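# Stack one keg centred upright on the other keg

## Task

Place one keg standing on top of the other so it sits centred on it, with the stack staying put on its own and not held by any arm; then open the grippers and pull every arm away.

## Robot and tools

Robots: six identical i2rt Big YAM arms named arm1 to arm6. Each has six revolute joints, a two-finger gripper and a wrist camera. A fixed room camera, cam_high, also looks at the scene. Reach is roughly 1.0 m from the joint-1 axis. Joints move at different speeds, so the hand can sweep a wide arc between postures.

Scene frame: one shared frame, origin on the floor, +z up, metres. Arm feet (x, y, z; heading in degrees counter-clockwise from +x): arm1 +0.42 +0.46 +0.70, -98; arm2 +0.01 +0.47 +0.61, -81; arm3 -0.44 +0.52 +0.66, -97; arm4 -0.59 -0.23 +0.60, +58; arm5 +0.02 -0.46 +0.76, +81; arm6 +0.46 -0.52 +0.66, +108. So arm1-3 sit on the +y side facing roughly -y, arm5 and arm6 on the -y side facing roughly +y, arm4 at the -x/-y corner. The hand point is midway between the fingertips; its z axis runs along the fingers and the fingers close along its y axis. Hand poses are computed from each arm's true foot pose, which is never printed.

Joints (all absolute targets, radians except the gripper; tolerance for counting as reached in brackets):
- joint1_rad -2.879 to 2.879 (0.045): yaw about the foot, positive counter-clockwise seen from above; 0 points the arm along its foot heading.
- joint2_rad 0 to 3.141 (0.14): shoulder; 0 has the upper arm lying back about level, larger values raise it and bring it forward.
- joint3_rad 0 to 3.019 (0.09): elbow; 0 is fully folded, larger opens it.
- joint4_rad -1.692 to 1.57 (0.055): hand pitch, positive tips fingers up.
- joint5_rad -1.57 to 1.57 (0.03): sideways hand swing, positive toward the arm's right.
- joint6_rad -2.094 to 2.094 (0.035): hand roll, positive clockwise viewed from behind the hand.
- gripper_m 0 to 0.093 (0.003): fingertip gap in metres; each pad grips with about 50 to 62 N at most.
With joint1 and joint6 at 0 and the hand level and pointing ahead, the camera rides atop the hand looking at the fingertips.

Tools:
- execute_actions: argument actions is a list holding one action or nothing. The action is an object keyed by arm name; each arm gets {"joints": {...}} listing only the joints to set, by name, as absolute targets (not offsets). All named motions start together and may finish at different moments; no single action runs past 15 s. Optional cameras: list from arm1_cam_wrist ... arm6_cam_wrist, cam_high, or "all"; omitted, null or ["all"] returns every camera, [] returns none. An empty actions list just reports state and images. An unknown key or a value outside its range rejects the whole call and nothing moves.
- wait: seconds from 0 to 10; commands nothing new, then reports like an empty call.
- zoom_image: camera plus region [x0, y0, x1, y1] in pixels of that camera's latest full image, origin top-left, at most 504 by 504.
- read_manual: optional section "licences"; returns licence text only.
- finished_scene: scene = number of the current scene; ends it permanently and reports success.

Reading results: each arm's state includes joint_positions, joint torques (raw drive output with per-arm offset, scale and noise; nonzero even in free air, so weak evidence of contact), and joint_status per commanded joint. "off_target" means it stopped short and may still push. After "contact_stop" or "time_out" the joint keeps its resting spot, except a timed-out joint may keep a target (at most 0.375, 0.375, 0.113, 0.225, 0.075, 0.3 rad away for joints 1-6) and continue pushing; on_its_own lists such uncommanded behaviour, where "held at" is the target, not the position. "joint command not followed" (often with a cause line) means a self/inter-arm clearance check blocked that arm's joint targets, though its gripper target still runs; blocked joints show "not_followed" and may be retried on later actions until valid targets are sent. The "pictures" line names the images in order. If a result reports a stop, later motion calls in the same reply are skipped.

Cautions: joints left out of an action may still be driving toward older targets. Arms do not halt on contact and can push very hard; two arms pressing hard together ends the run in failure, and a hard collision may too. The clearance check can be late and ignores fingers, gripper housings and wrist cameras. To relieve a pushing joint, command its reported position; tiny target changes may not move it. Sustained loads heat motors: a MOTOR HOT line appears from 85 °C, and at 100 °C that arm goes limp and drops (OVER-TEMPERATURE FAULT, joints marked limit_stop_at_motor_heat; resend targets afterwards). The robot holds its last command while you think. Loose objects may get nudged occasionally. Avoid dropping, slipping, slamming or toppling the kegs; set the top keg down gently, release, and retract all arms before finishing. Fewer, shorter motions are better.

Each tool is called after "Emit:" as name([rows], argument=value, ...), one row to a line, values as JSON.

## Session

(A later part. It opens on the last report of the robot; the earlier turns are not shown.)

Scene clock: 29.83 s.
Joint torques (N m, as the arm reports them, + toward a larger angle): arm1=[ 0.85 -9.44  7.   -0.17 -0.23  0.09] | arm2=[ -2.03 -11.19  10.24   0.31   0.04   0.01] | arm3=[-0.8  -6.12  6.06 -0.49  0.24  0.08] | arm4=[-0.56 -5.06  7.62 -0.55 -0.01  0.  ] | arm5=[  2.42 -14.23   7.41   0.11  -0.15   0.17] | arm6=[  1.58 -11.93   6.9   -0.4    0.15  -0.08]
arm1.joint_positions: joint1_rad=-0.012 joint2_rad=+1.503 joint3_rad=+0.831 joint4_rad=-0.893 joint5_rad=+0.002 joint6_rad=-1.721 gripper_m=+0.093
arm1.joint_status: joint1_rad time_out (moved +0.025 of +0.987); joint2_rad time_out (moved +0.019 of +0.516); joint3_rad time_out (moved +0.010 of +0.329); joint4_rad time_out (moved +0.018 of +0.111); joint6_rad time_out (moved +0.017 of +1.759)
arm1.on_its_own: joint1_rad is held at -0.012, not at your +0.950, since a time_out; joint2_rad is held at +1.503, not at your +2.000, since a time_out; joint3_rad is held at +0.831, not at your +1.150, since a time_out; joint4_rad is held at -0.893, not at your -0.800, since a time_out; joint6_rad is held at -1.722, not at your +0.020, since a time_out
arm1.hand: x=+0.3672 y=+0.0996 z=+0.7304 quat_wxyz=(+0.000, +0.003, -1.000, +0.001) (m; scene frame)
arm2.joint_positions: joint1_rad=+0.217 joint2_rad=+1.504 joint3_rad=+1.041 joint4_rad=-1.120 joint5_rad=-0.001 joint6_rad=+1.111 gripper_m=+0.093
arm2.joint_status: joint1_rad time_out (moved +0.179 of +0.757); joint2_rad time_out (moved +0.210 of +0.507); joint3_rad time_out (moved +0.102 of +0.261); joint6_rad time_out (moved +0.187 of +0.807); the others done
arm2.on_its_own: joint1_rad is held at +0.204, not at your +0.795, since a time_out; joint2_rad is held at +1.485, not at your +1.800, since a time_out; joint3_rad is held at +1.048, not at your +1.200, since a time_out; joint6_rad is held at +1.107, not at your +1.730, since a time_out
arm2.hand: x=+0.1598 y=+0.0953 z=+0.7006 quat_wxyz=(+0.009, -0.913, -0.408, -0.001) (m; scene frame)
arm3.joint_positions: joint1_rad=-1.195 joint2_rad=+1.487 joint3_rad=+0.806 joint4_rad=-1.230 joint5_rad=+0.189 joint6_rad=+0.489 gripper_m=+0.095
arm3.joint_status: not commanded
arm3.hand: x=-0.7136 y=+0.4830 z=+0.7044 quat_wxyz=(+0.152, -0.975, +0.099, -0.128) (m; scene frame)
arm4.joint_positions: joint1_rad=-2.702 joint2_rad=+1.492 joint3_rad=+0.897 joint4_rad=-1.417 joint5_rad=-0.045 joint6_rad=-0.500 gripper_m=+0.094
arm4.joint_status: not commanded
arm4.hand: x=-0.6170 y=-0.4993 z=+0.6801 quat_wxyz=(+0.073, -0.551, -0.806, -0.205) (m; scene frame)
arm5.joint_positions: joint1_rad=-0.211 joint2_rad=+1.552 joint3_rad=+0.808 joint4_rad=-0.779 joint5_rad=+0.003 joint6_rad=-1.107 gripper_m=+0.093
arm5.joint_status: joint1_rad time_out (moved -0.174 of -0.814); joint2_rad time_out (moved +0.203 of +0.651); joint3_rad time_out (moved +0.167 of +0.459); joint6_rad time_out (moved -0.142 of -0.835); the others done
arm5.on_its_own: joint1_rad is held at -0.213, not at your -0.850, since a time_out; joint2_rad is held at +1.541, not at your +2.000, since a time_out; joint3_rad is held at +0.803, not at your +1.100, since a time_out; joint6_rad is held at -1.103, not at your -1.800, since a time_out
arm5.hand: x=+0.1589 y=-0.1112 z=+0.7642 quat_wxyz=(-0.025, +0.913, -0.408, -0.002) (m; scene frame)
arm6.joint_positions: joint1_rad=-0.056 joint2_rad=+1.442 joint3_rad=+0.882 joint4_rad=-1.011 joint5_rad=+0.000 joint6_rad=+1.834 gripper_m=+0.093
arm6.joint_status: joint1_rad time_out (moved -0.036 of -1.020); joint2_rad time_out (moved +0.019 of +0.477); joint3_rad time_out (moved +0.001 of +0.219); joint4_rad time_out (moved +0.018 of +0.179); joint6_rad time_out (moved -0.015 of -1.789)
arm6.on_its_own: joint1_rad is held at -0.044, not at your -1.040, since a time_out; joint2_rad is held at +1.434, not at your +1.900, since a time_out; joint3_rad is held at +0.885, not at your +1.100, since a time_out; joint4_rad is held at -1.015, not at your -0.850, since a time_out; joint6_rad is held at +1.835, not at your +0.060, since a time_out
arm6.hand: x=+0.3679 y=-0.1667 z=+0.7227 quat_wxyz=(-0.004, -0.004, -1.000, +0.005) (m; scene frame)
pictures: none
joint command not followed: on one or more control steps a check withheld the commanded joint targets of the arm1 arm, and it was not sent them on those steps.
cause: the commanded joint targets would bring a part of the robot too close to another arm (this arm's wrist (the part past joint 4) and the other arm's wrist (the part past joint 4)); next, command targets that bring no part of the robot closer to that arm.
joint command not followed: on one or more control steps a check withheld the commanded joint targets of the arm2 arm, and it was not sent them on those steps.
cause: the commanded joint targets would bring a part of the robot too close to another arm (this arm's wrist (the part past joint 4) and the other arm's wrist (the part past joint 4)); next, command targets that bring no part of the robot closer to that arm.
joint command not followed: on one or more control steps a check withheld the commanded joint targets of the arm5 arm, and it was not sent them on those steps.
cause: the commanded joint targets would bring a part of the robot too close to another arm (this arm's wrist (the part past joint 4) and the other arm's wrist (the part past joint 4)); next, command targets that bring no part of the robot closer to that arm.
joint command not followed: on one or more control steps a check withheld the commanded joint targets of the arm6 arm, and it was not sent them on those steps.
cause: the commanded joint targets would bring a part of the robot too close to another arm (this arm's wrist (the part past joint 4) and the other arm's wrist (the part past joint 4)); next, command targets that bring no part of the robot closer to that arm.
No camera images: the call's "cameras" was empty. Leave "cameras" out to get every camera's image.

Emit:
execute_actions([
  {"arm1":{"joints":{"joint1_rad":0.95,"joint3_rad":0.7,"joint6_rad":0.02}},"arm6":{"joints":{"joint1_rad":-1.04,"joint3_rad":0.75,"joint6_rad":0.06}},"arm2":{"joints":{"joint1_rad":0.795,"joint3_rad":0.9,"joint6_rad":1.73}},"arm5":{"joints":{"joint1_rad":-0.85,"joint3_rad":0.7,"joint6_rad":-1.8}}},
], cameras=[])

Emit:
execute_actions([
  {"arm1":{"joints":{"joint2_rad":2.1,"joint3_rad":1.15,"joint4_rad":-0.75}},"arm6":{"joints":{"joint2_rad":2.0,"joint3_rad":1.1,"joint4_rad":-0.8}},"arm2":{"joints":{"joint2_rad":2.05,"joint3_rad":1.4,"joint4_rad":-1.05}},"arm5":{"joints":{"joint2_rad":2.3,"joint3_rad":1.35,"joint4_rad":-0.75}}},
], cameras=[])

Emit:
execute_actions([
  {"arm1":{"joints":{"joint2_rad":2.41,"joint3_rad":1.245,"joint4_rad":-0.38}},"arm6":{"joints":{"joint2_rad":2.3,"joint3_rad":1.165,"joint4_rad":-0.41}},"arm2":{"joints":{"joint2_rad":2.36,"joint3_rad":1.57,"joint4_rad":-0.75}},"arm5":{"joints":{"joint2_rad":2.625,"joint3_rad":1.57,"joint4_rad":-0.485}}},
], cameras=["arm1_cam_wrist","arm2_cam_wrist","arm5_cam_wrist","arm6_cam_wrist","cam_high"])

Scene clock: 33.97 s.
Joint torques (N m, as the arm reports them, + toward a larger angle): arm1=[ 1.   -8.32  6.57 -0.31 -0.08  0.23] | arm2=[-0.36 -9.48  9.12  0.    0.    0.2 ] | arm3=[-0.78 -6.09  6.06 -0.48  0.25  0.08] | arm4=[-0.62 -5.08  7.65 -0.57 -0.01 -0.01] | arm5=[  2.43 -12.32   6.7   -0.2   -0.21  -0.12] | arm6=[ -0.91 -11.01   5.93  -0.66  -0.01  -0.07]
arm1.joint_positions: joint1_rad=+0.947 joint2_rad=+1.503 joint3_rad=+0.693 joint4_rad=-0.893 joint5_rad=+0.001 joint6_rad=+0.008 gripper_m=+0.093
arm1.joint_status: all done
arm1.on_its_own: joint2_rad is held at +1.503, not at your +2.000, since a time_out; joint4_rad is held at -0.893, not at your -0.800, since a time_out
arm1.hand: x=+0.6343 y=+0.2575 z=+0.6948 quat_wxyz=(+0.062, -0.372, -0.926, -0.026) (m; scene frame)
arm2.joint_positions: joint1_rad=+0.789 joint2_rad=+1.495 joint3_rad=+0.893 joint4_rad=-1.120 joint5_rad=+0.000 joint6_rad=+1.718 gripper_m=+0.093
arm2.joint_status: all done
arm2.on_its_own: joint2_rad is held at +1.485, not at your +1.800, since a time_out
arm2.hand: x=+0.2861 y=+0.2732 z=+0.6588 quat_wxyz=(+0.067, -0.917, -0.391, +0.039) (m; scene frame)
arm3.joint_positions: joint1_rad=-1.195 joint2_rad=+1.487 joint3_rad=+0.806 joint4_rad=-1.230 joint5_rad=+0.189 joint6_rad=+0.489 gripper_m=+0.095
arm3.joint_status: not commanded
arm3.hand: x=-0.7136 y=+0.4830 z=+0.7044 quat_wxyz=(+0.152, -0.975, +0.099, -0.128) (m; scene frame)
arm4.joint_positions: joint1_rad=-2.702 joint2_rad=+1.492 joint3_rad=+0.897 joint4_rad=-1.417 joint5_rad=-0.045 joint6_rad=-0.500 gripper_m=+0.094
arm4.joint_status: not commanded
arm4.hand: x=-0.6170 y=-0.4993 z=+0.6801 quat_wxyz=(+0.073, -0.551, -0.806, -0.205) (m; scene frame)
arm5.joint_positions: joint1_rad=-0.852 joint2_rad=+1.548 joint3_rad=+0.701 joint4_rad=-0.780 joint5_rad=+0.001 joint6_rad=-1.785 gripper_m=+0.093
arm5.joint_status: all done
arm5.on_its_own: joint2_rad is held at +1.541, not at your +2.000, since a time_out
arm5.hand: x=+0.2927 y=-0.2923 z=+0.7359 quat_wxyz=(+0.022, +0.920, -0.391, -0.018) (m; scene frame)
arm6.joint_positions: joint1_rad=-1.034 joint2_rad=+1.442 joint3_rad=+0.751 joint4_rad=-1.011 joint5_rad=+0.000 joint6_rad=+0.071 gripper_m=+0.093
arm6.joint_status: all done
arm6.on_its_own: joint2_rad is held at +1.434, not at your +1.900, since a time_out; joint4_rad is held at -1.015, not at your -0.850, since a time_out
arm6.hand: x=+0.6604 y=-0.2929 z=+0.6877 quat_wxyz=(+0.057, +0.377, -0.924, +0.035) (m; scene frame)
pictures: none
No camera images: the call's "cameras" was empty. Leave "cameras" out to get every camera's image.

Scene clock: 35.53 s.
Joint torques (N m, as the arm reports them, + toward a larger angle): arm1=[  1.23 -15.85   6.34  -0.11  -0.09   0.24] | arm2=[ -0.43 -14.57  11.24   0.3    0.     0.19] | arm3=[-0.78 -6.14  6.06 -0.48  0.24  0.08] | arm4=[-0.55 -5.18  7.64 -0.6  -0.01  0.  ] | arm5=[  2.26 -23.73   8.25   0.14  -0.19  -0.1 ] | arm6=[ -0.05 -17.5    5.96  -0.15   0.01  -0.11]
arm1.joint_positions: joint1_rad=+0.947 joint2_rad=+2.101 joint3_rad=+1.129 joint4_rad=-0.755 joint5_rad=+0.001 joint6_rad=+0.009 gripper_m=+0.093
arm1.joint_status: all done
arm1.hand: x=+0.7466 y=+0.1525 z=+0.5665 quat_wxyz=(+0.073, -0.371, -0.925, -0.030) (m; scene frame)
arm2.joint_positions: joint1_rad=+0.789 joint2_rad=+2.035 joint3_rad=+1.364 joint4_rad=-1.057 joint5_rad=+0.000 joint6_rad=+1.719 gripper_m=+0.093
arm2.joint_status: all done
arm2.hand: x=+0.4277 y=+0.1730 z=+0.5622 quat_wxyz=(+0.070, -0.917, -0.391, +0.041) (m; scene frame)
arm3.joint_positions: joint1_rad=-1.195 joint2_rad=+1.487 joint3_rad=+0.806 joint4_rad=-1.230 joint5_rad=+0.189 joint6_rad=+0.489 gripper_m=+0.095
arm3.joint_status: not commanded
arm3.hand: x=-0.7136 y=+0.4830 z=+0.7044 quat_wxyz=(+0.152, -0.975, +0.099, -0.128) (m; scene frame)
arm4.joint_positions: joint1_rad=-2.702 joint2_rad=+1.492 joint3_rad=+0.897 joint4_rad=-1.417 joint5_rad=-0.045 joint6_rad=-0.500 gripper_m=+0.094
arm4.joint_status: not commanded
arm4.hand: x=-0.6170 y=-0.4993 z=+0.6801 quat_wxyz=(+0.073, -0.551, -0.806, -0.205) (m; scene frame)
arm5.joint_positions: joint1_rad=-0.852 joint2_rad=+2.298 joint3_rad=+1.320 joint4_rad=-0.754 joint5_rad=+0.001 joint6_rad=-1.786 gripper_m=+0.093
arm5.joint_status: all done
arm5.hand: x=+0.4437 y=-0.1980 z=+0.5655 quat_wxyz=(+0.065, +0.918, -0.389, -0.048) (m; scene frame)
arm6.joint_positions: joint1_rad=-1.034 joint2_rad=+2.006 joint3_rad=+1.080 joint4_rad=-0.805 joint5_rad=+0.000 joint6_rad=+0.071 gripper_m=+0.093
arm6.joint_status: all done
arm6.hand: x=+0.7479 y=-0.1961 z=+0.5571 quat_wxyz=(+0.070, +0.377, -0.923, +0.041) (m; scene frame)
pictures: none
No camera images: the call's "cameras" was empty. Leave "cameras" out to get every camera's image.

Scene clock: 36.97 s.
Joint torques (N m, as the arm reports them, + toward a larger angle): arm1=[  1.36 -18.18   4.19   0.57  -0.08   0.23] | arm2=[ -0.39 -18.62   8.67   0.9    0.01   0.17] | arm3=[-0.79 -6.15  6.08 -0.48  0.24  0.08] | arm4=[-0.53 -5.07  7.59 -0.6  -0.01  0.  ] | arm5=[  3.39 -26.59   5.91   0.56  -0.17  -0.1 ] | arm6=[ -0.87 -20.88   3.91   0.31   0.03  -0.07]
arm1.joint_positions: joint1_rad=+0.947 joint2_rad=+2.421 joint3_rad=+1.233 joint4_rad=-0.395 joint5_rad=+0.001 joint6_rad=+0.009 gripper_m=+0.093
arm1.joint_status: all done
arm1.hand: x=+0.7774 y=+0.1242 z=+0.4312 quat_wxyz=(+0.006, -0.373, -0.928, -0.004) (m; scene frame)
arm2.joint_positions: joint1_rad=+0.789 joint2_rad=+2.358 joint3_rad=+1.556 joint4_rad=-0.764 joint5_rad=+0.000 joint6_rad=+1.719 gripper_m=+0.093
arm2.joint_status: all done
arm2.hand: x=+0.5025 y=+0.1204 z=+0.4327 quat_wxyz=(+0.001, -0.920, -0.392, -0.002) (m; scene frame)
arm3.joint_positions: joint1_rad=-1.195 joint2_rad=+1.487 joint3_rad=+0.806 joint4_rad=-1.230 joint5_rad=+0.189 joint6_rad=+0.489 gripper_m=+0.095
arm3.joint_status: not commanded
arm3.hand: x=-0.7136 y=+0.4830 z=+0.7044 quat_wxyz=(+0.152, -0.975, +0.099, -0.128) (m; scene frame)
arm4.joint_positions: joint1_rad=-2.702 joint2_rad=+1.492 joint3_rad=+0.897 joint4_rad=-1.417 joint5_rad=-0.045 joint6_rad=-0.500 gripper_m=+0.094
arm4.joint_status: not commanded
arm4.hand: x=-0.6170 y=-0.4993 z=+0.6801 quat_wxyz=(+0.073, -0.551, -0.806, -0.205) (m; scene frame)
arm5.joint_positions: joint1_rad=-0.852 joint2_rad=+2.631 joint3_rad=+1.559 joint4_rad=-0.497 joint5_rad=+0.001 joint6_rad=-1.787 gripper_m=+0.093
arm5.joint_status: all done
arm5.hand: x=+0.5027 y=-0.1608 z=+0.4314 quat_wxyz=(-0.001, +0.921, -0.390, -0.001) (m; scene frame)
arm6.joint_positions: joint1_rad=-1.034 joint2_rad=+2.315 joint3_rad=+1.157 joint4_rad=-0.426 joint5_rad=+0.000 joint6_rad=+0.071 gripper_m=+0.093
arm6.joint_status: all done
arm6.hand: x=+0.7783 y=-0.1641 z=+0.4268 quat_wxyz=(+0.004, +0.379, -0.925, +0.009) (m; scene frame)
pictures: arm1_cam_wrist, arm2_cam_wrist, arm5_cam_wrist, arm6_cam_wrist, cam_high
Images, in order (width x height): arm1_cam_wrist 504x504, arm2_cam_wrist 504x504, arm5_cam_wrist 504x504, arm6_cam_wrist 504x504, cam_high 504x504.

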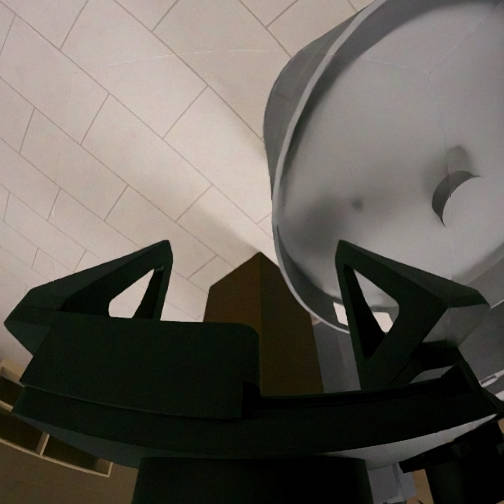

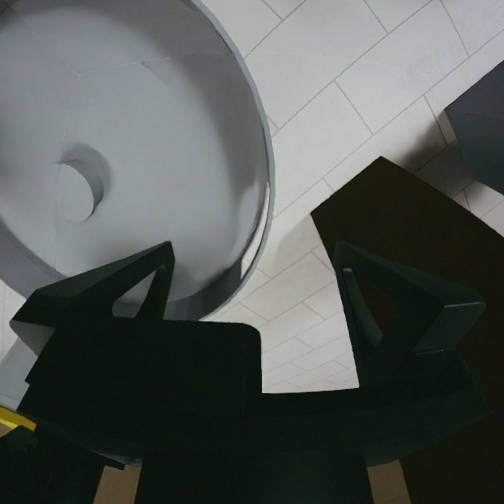

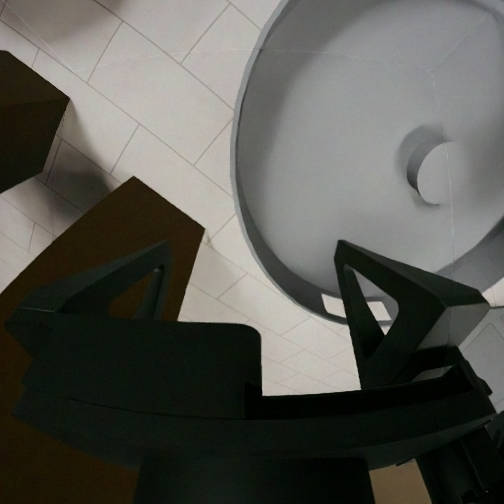

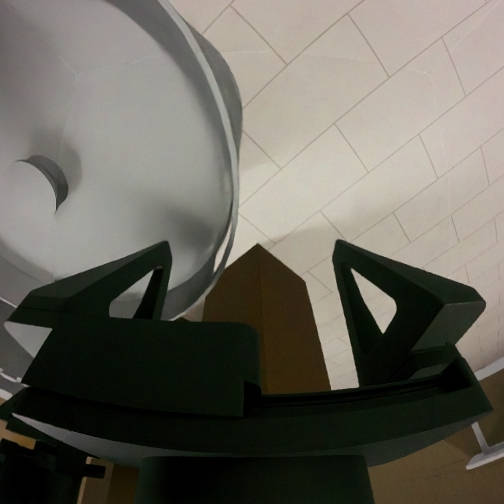

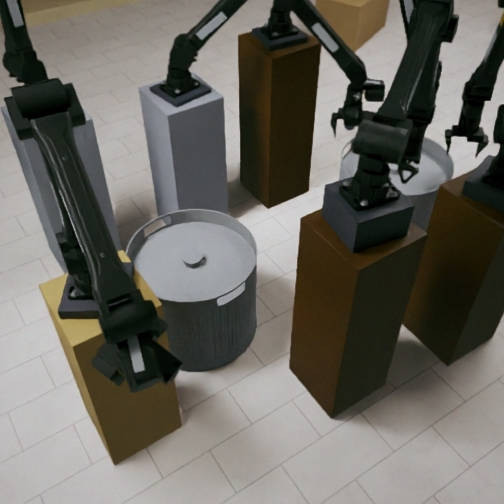

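Emit:
execute_actions([
  {"arm1":{"joints":{"joint1_rad":0.9,"joint2_rad":2.505,"joint3_rad":1.24,"joint4_rad":-0.29,"joint6_rad":-0.03}},"arm6":{"joints":{"joint1_rad":-0.98,"joint2_rad":2.39,"joint3_rad":1.15,"joint4_rad":-0.315,"joint6_rad":0.12}},"arm2":{"joints":{"joint1_rad":0.75,"joint2_rad":2.435,"joint3_rad":1.515,"joint4_rad":-0.65,"joint6_rad":1.69}},"arm5":{"joints":{"joint1_rad":-0.818,"joint2_rad":2.715,"joint3_rad":1.565,"joint4_rad":-0.405,"joint6_rad":-1.76}}},
], cameras=[])

Emit:
execute_actions([
  {"arm1":{"joints":{"joint2_rad":2.66,"joint3_rad":1.33,"joint4_rad":-0.232}},"arm6":{"joints":{"joint2_rad":2.545,"joint3_rad":1.228,"joint4_rad":-0.238}},"arm2":{"joints":{"joint2_rad":2.56,"joint3_rad":1.58,"joint4_rad":-0.578}},"arm5":{"joints":{"joint2_rad":2.84,"joint3_rad":1.64,"joint4_rad":-0.39}}},
], cameras=["arm1_cam_wrist","arm2_cam_wrist","arm5_cam_wrist","arm6_cam_wrist"])

Scene clock: 40.27 s.
Joint torques (N m, as the arm reports them, + toward a larger angle): arm1=[  1.36 -16.11   3.34   0.62  -0.08  -0.01] | arm2=[ -1.45 -15.75   7.02   0.89   0.    -0.06] | arm3=[-0.75 -6.1   6.06 -0.47  0.24  0.07] | arm4=[-0.39 -5.06  7.66 -0.54 -0.02 -0.01] | arm5=[  1.9  -24.96   4.86   0.43  -0.15   0.16] | arm6=[  0.27 -17.43   2.26   0.49   0.04   0.11]
arm1.joint_positions: joint1_rad=+0.901 joint2_rad=+2.492 joint3_rad=+1.233 joint4_rad=-0.304 joint5_rad=+0.001 joint6_rad=-0.019 gripper_m=+0.093
arm1.joint_status: all done
arm1.hand: x=+0.7564 y=+0.1137 z=+0.3978 quat_wxyz=(-0.003, -0.381, -0.924, +0.000) (m; scene frame)
arm2.joint_positions: joint1_rad=+0.757 joint2_rad=+2.408 joint3_rad=+1.511 joint4_rad=-0.665 joint5_rad=+0.000 joint6_rad=+1.702 gripper_m=+0.093
arm2.joint_status: all done
arm2.hand: x=+0.4787 y=+0.1143 z=+0.3930 quat_wxyz=(-0.001, -0.923, -0.385, -0.003) (m; scene frame)
arm3.joint_positions: joint1_rad=-1.195 joint2_rad=+1.487 joint3_rad=+0.806 joint4_rad=-1.230 joint5_rad=+0.189 joint6_rad=+0.489 gripper_m=+0.095
arm3.joint_status: not commanded
arm3.hand: x=-0.7136 y=+0.4830 z=+0.7044 quat_wxyz=(+0.152, -0.975, +0.099, -0.128) (m; scene frame)
arm4.joint_positions: joint1_rad=-2.702 joint2_rad=+1.492 joint3_rad=+0.897 joint4_rad=-1.417 joint5_rad=-0.045 joint6_rad=-0.500 gripper_m=+0.094
arm4.joint_status: not commanded
arm4.hand: x=-0.6170 y=-0.4993 z=+0.6801 quat_wxyz=(+0.073, -0.551, -0.806, -0.205) (m; scene frame)
arm5.joint_positions: joint1_rad=-0.816 joint2_rad=+2.703 joint3_rad=+1.559 joint4_rad=-0.417 joint5_rad=+0.001 joint6_rad=-1.775 gripper_m=+0.093
arm5.joint_status: all done
arm5.hand: x=+0.4799 y=-0.1516 z=+0.3931 quat_wxyz=(-0.005, +0.925, -0.379, +0.001) (m; scene frame)
arm6.joint_positions: joint1_rad=-0.983 joint2_rad=+2.381 joint3_rad=+1.153 joint4_rad=-0.332 joint5_rad=+0.000 joint6_rad=+0.109 gripper_m=+0.093
arm6.joint_status: all done
arm6.hand: x=+0.7575 y=-0.1516 z=+0.3962 quat_wxyz=(-0.007, +0.385, -0.923, +0.003) (m; scene frame)
pictures: none
No camera images: the call's "cameras" was empty. Leave "cameras" out to get every camera's image.

Scene clock: 41.53 s.
Joint torques (N m, as the arm reports them, + toward a larger angle): arm1=[  1.01 -16.74   2.56   0.38  -0.09  -0.01] | arm2=[ -1.52 -17.36   7.08   0.73   0.01  -0.06] | arm3=[-0.74 -6.07  6.07 -0.48  0.24  0.08] | arm4=[-0.52 -5.11  7.62 -0.6  -0.01 -0.01] | arm5=[  2.37 -24.99   4.63   0.24  -0.08   0.23] | arm6=[ -0.21 -19.56   1.91   0.23   0.02   0.08]
arm1.joint_positions: joint1_rad=+0.901 joint2_rad=+2.654 joint3_rad=+1.324 joint4_rad=-0.240 joint5_rad=+0.001 joint6_rad=-0.019 gripper_m=+0.093
arm1.joint_status: all done
arm1.hand: x=+0.7541 y=+0.1163 z=+0.3332 quat_wxyz=(-0.001, -0.381, -0.924, -0.001) (m; scene frame)
arm2.joint_positions: joint1_rad=+0.757 joint2_rad=+2.543 joint3_rad=+1.567 joint4_rad=-0.588 joint5_rad=+0.000 joint6_rad=+1.702 gripper_m=+0.093
arm2.joint_status: all done
arm2.hand: x=+0.4783 y=+0.1148 z=+0.3293 quat_wxyz=(-0.001, -0.923, -0.385, -0.002) (m; scene frame)
arm3.joint_positions: joint1_rad=-1.195 joint2_rad=+1.487 joint3_rad=+0.806 joint4_rad=-1.230 joint5_rad=+0.189 joint6_rad=+0.489 gripper_m=+0.095
arm3.joint_status: not commanded
arm3.hand: x=-0.7136 y=+0.4830 z=+0.7044 quat_wxyz=(+0.152, -0.975, +0.099, -0.128) (m; scene frame)
arm4.joint_positions: joint1_rad=-2.702 joint2_rad=+1.492 joint3_rad=+0.897 joint4_rad=-1.417 joint5_rad=-0.045 joint6_rad=-0.500 gripper_m=+0.094
arm4.joint_status: not commanded
arm4.hand: x=-0.6170 y=-0.4993 z=+0.6801 quat_wxyz=(+0.073, -0.551, -0.806, -0.205) (m; scene frame)
arm5.joint_positions: joint1_rad=-0.816 joint2_rad=+2.834 joint3_rad=+1.631 joint4_rad=-0.397 joint5_rad=+0.001 joint6_rad=-1.774 gripper_m=+0.093
arm5.joint_status: all done
arm5.hand: x=+0.4630 y=-0.1625 z=+0.3352 quat_wxyz=(+0.011, +0.925, -0.380, -0.010) (m; scene frame)
arm6.joint_positions: joint1_rad=-0.983 joint2_rad=+2.547 joint3_rad=+1.224 joint4_rad=-0.249 joint5_rad=+0.000 joint6_rad=+0.109 gripper_m=+0.093
arm6.joint_status: all done
arm6.hand: x=+0.7537 y=-0.1577 z=+0.3297 quat_wxyz=(-0.002, +0.385, -0.923, +0.006) (m; scene frame)
pictures: arm1_cam_wrist, arm2_cam_wrist, arm5_cam_wrist, arm6_cam_wrist
Images, in order (width x height): arm1_cam_wrist 504x504, arm2_cam_wrist 504x504, arm5_cam_wrist 504x504, arm6_cam_wrist 504x504.

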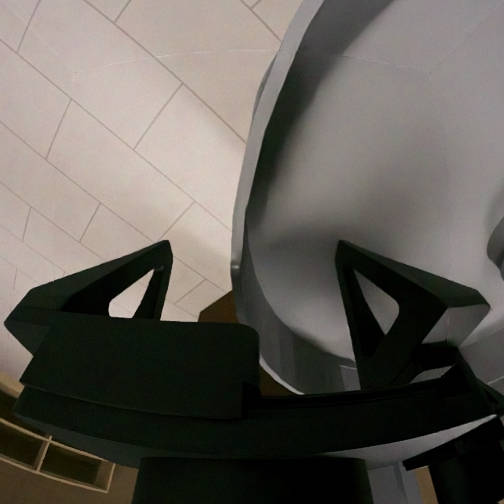

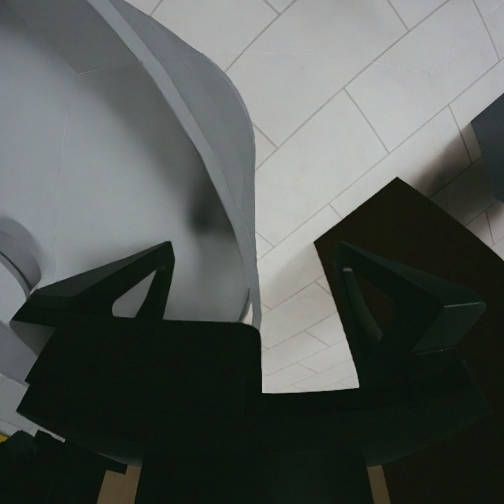

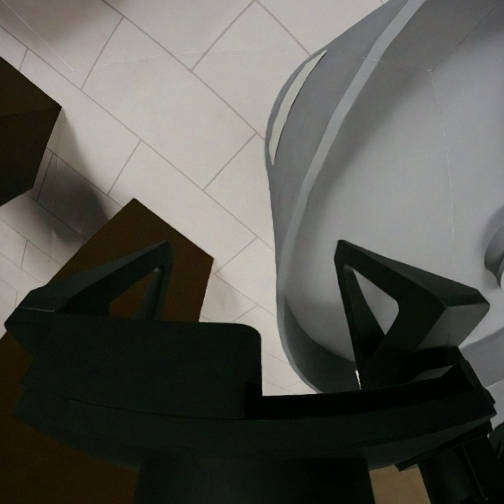

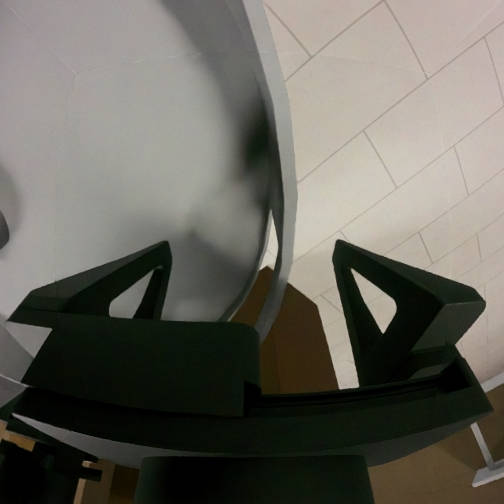

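Emit:
execute_actions([
  {"arm1":{"joints":{"joint1_rad":0.928}},"arm6":{"joints":{"joint1_rad":-1.02}},"arm2":{"joints":{"joint1_rad":0.775}},"arm5":{"joints":{"joint1_rad":-0.84,"joint2_rad":2.885,"joint3_rad":1.7,"joint4_rad":-0.39}}},
], cameras=[])

Emit:
execute_actions([
  {"arm1":{"joints":{"gripper_m":0}},"arm6":{"joints":{"gripper_m":0}},"arm2":{"joints":{"gripper_m":0}},"arm5":{"joints":{"gripper_m":0}}},
], cameras=["arm2_cam_wrist","arm6_cam_wrist"])

Scene clock: 43.10 s.
Joint torques (N m, as the arm reports them, + toward a larger angle): arm1=[  1.62 -16.89   2.52   0.32  -0.09  -0.02] | arm2=[  0.24 -17.38   7.16   0.74   0.    -0.06] | arm3=[-0.76 -6.11  6.07 -0.47  0.24  0.08] | arm4=[-0.53 -5.09  7.64 -0.58 -0.01  0.  ] | arm5=[  2.3  -23.72   6.09   0.28  -0.19   0.23] | arm6=[ -1.08 -20.     2.05  -0.11   0.06   0.1 ]
arm1.joint_positions: joint1_rad=+0.920 joint2_rad=+2.654 joint3_rad=+1.324 joint4_rad=-0.240 joint5_rad=+0.001 joint6_rad=-0.019 gripper_m=+0.093
arm1.joint_status: all done
arm1.hand: x=+0.7608 y=+0.1229 z=+0.3333 quat_wxyz=(-0.001, -0.372, -0.928, -0.001) (m; scene frame)
arm2.joint_positions: joint1_rad=+0.760 joint2_rad=+2.543 joint3_rad=+1.567 joint4_rad=-0.588 joint5_rad=+0.000 joint6_rad=+1.702 gripper_m=+0.093
arm2.joint_status: all done
arm2.hand: x=+0.4794 y=+0.1163 z=+0.3293 quat_wxyz=(-0.001, -0.922, -0.386, -0.002) (m; scene frame)
arm3.joint_positions: joint1_rad=-1.195 joint2_rad=+1.487 joint3_rad=+0.806 joint4_rad=-1.230 joint5_rad=+0.189 joint6_rad=+0.489 gripper_m=+0.095
arm3.joint_status: not commanded
arm3.hand: x=-0.7136 y=+0.4830 z=+0.7044 quat_wxyz=(+0.152, -0.975, +0.099, -0.128) (m; scene frame)
arm4.joint_positions: joint1_rad=-2.702 joint2_rad=+1.492 joint3_rad=+0.897 joint4_rad=-1.417 joint5_rad=-0.045 joint6_rad=-0.500 gripper_m=+0.094
arm4.joint_status: not commanded
arm4.hand: x=-0.6170 y=-0.4993 z=+0.6801 quat_wxyz=(+0.073, -0.551, -0.806, -0.205) (m; scene frame)
arm5.joint_positions: joint1_rad=-0.837 joint2_rad=+2.857 joint3_rad=+1.678 joint4_rad=-0.397 joint5_rad=+0.001 joint6_rad=-1.774 gripper_m=+0.093
arm5.joint_status: all done
arm5.hand: x=+0.4819 y=-0.1637 z=+0.3297 quat_wxyz=(+0.001, +0.921, -0.389, -0.003) (m; scene frame)
arm6.joint_positions: joint1_rad=-1.013 joint2_rad=+2.547 joint3_rad=+1.224 joint4_rad=-0.249 joint5_rad=+0.000 joint6_rad=+0.110 gripper_m=+0.093
arm6.joint_status: all done
arm6.hand: x=+0.7644 y=-0.1665 z=+0.3298 quat_wxyz=(-0.002, +0.371, -0.929, +0.006) (m; scene frame)
pictures: none
No camera images: the call's "cameras" was empty. Leave "cameras" out to get every camera's image.

Scene clock: 43.93 s.
Joint torques (N m, as the arm reports them, + toward a larger angle): arm1=[  1.7  -16.82   2.44   0.35  -0.71   0.32] | arm2=[  0.23 -17.36   7.17   0.72  -0.17   0.57] | arm3=[-0.74 -6.14  6.06 -0.47  0.24  0.08] | arm4=[-0.55 -5.05  7.6  -0.56  0.    0.  ] | arm5=[  2.28 -23.73   5.5    0.3   -0.13   0.67] | arm6=[ -1.61 -19.     2.05   0.07   0.71  -0.79]
arm1.joint_positions: joint1_rad=+0.919 joint2_rad=+2.654 joint3_rad=+1.324 joint4_rad=-0.240 joint5_rad=+0.016 joint6_rad=-0.049 gripper_m=+0.002
arm1.joint_status: all done
arm1.hand: x=+0.7584 y=+0.1205 z=+0.3333 quat_wxyz=(+0.002, -0.359, -0.933, +0.006) (m; scene frame)
arm2.joint_positions: joint1_rad=+0.762 joint2_rad=+2.543 joint3_rad=+1.567 joint4_rad=-0.588 joint5_rad=+0.004 joint6_rad=+1.640 gripper_m=+0.003
arm2.joint_status: all done
arm2.hand: x=+0.4795 y=+0.1164 z=+0.3293 quat_wxyz=(-0.002, -0.910, -0.415, +0.000) (m; scene frame)
arm3.joint_positions: joint1_rad=-1.195 joint2_rad=+1.487 joint3_rad=+0.806 joint4_rad=-1.230 joint5_rad=+0.189 joint6_rad=+0.489 gripper_m=+0.095
arm3.joint_status: not commanded
arm3.hand: x=-0.7136 y=+0.4830 z=+0.7044 quat_wxyz=(+0.152, -0.975, +0.099, -0.128) (m; scene frame)
arm4.joint_positions: joint1_rad=-2.702 joint2_rad=+1.492 joint3_rad=+0.897 joint4_rad=-1.417 joint5_rad=-0.045 joint6_rad=-0.500 gripper_m=+0.094
arm4.joint_status: not commanded
arm4.hand: x=-0.6170 y=-0.4993 z=+0.6801 quat_wxyz=(+0.073, -0.551, -0.806, -0.205) (m; scene frame)
arm5.joint_positions: joint1_rad=-0.837 joint2_rad=+2.857 joint3_rad=+1.681 joint4_rad=-0.394 joint5_rad=+0.001 joint6_rad=-1.822 gripper_m=+0.003
arm5.joint_status: gripper_m off_target (ended at +0.003, target +0.000)
arm5.hand: x=+0.4838 y=-0.1623 z=+0.3298 quat_wxyz=(-0.001, +0.930, -0.367, -0.002) (m; scene frame)
arm6.joint_positions: joint1_rad=-1.009 joint2_rad=+2.547 joint3_rad=+1.224 joint4_rad=-0.247 joint5_rad=-0.014 joint6_rad=+0.210 gripper_m=+0.002
arm6.joint_status: all done
arm6.hand: x=+0.7616 y=-0.1636 z=+0.3298 quat_wxyz=(+0.001, +0.326, -0.946, +0.000) (m; scene frame)
pictures: arm2_cam_wrist, arm6_cam_wrist
Images, in order (width x height): arm2_cam_wrist 504x504, arm6_cam_wrist 504x504.

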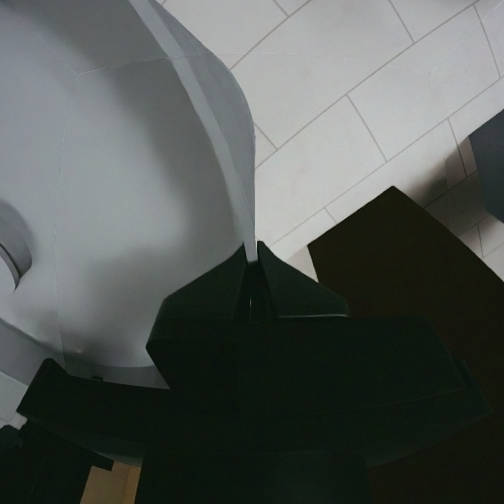

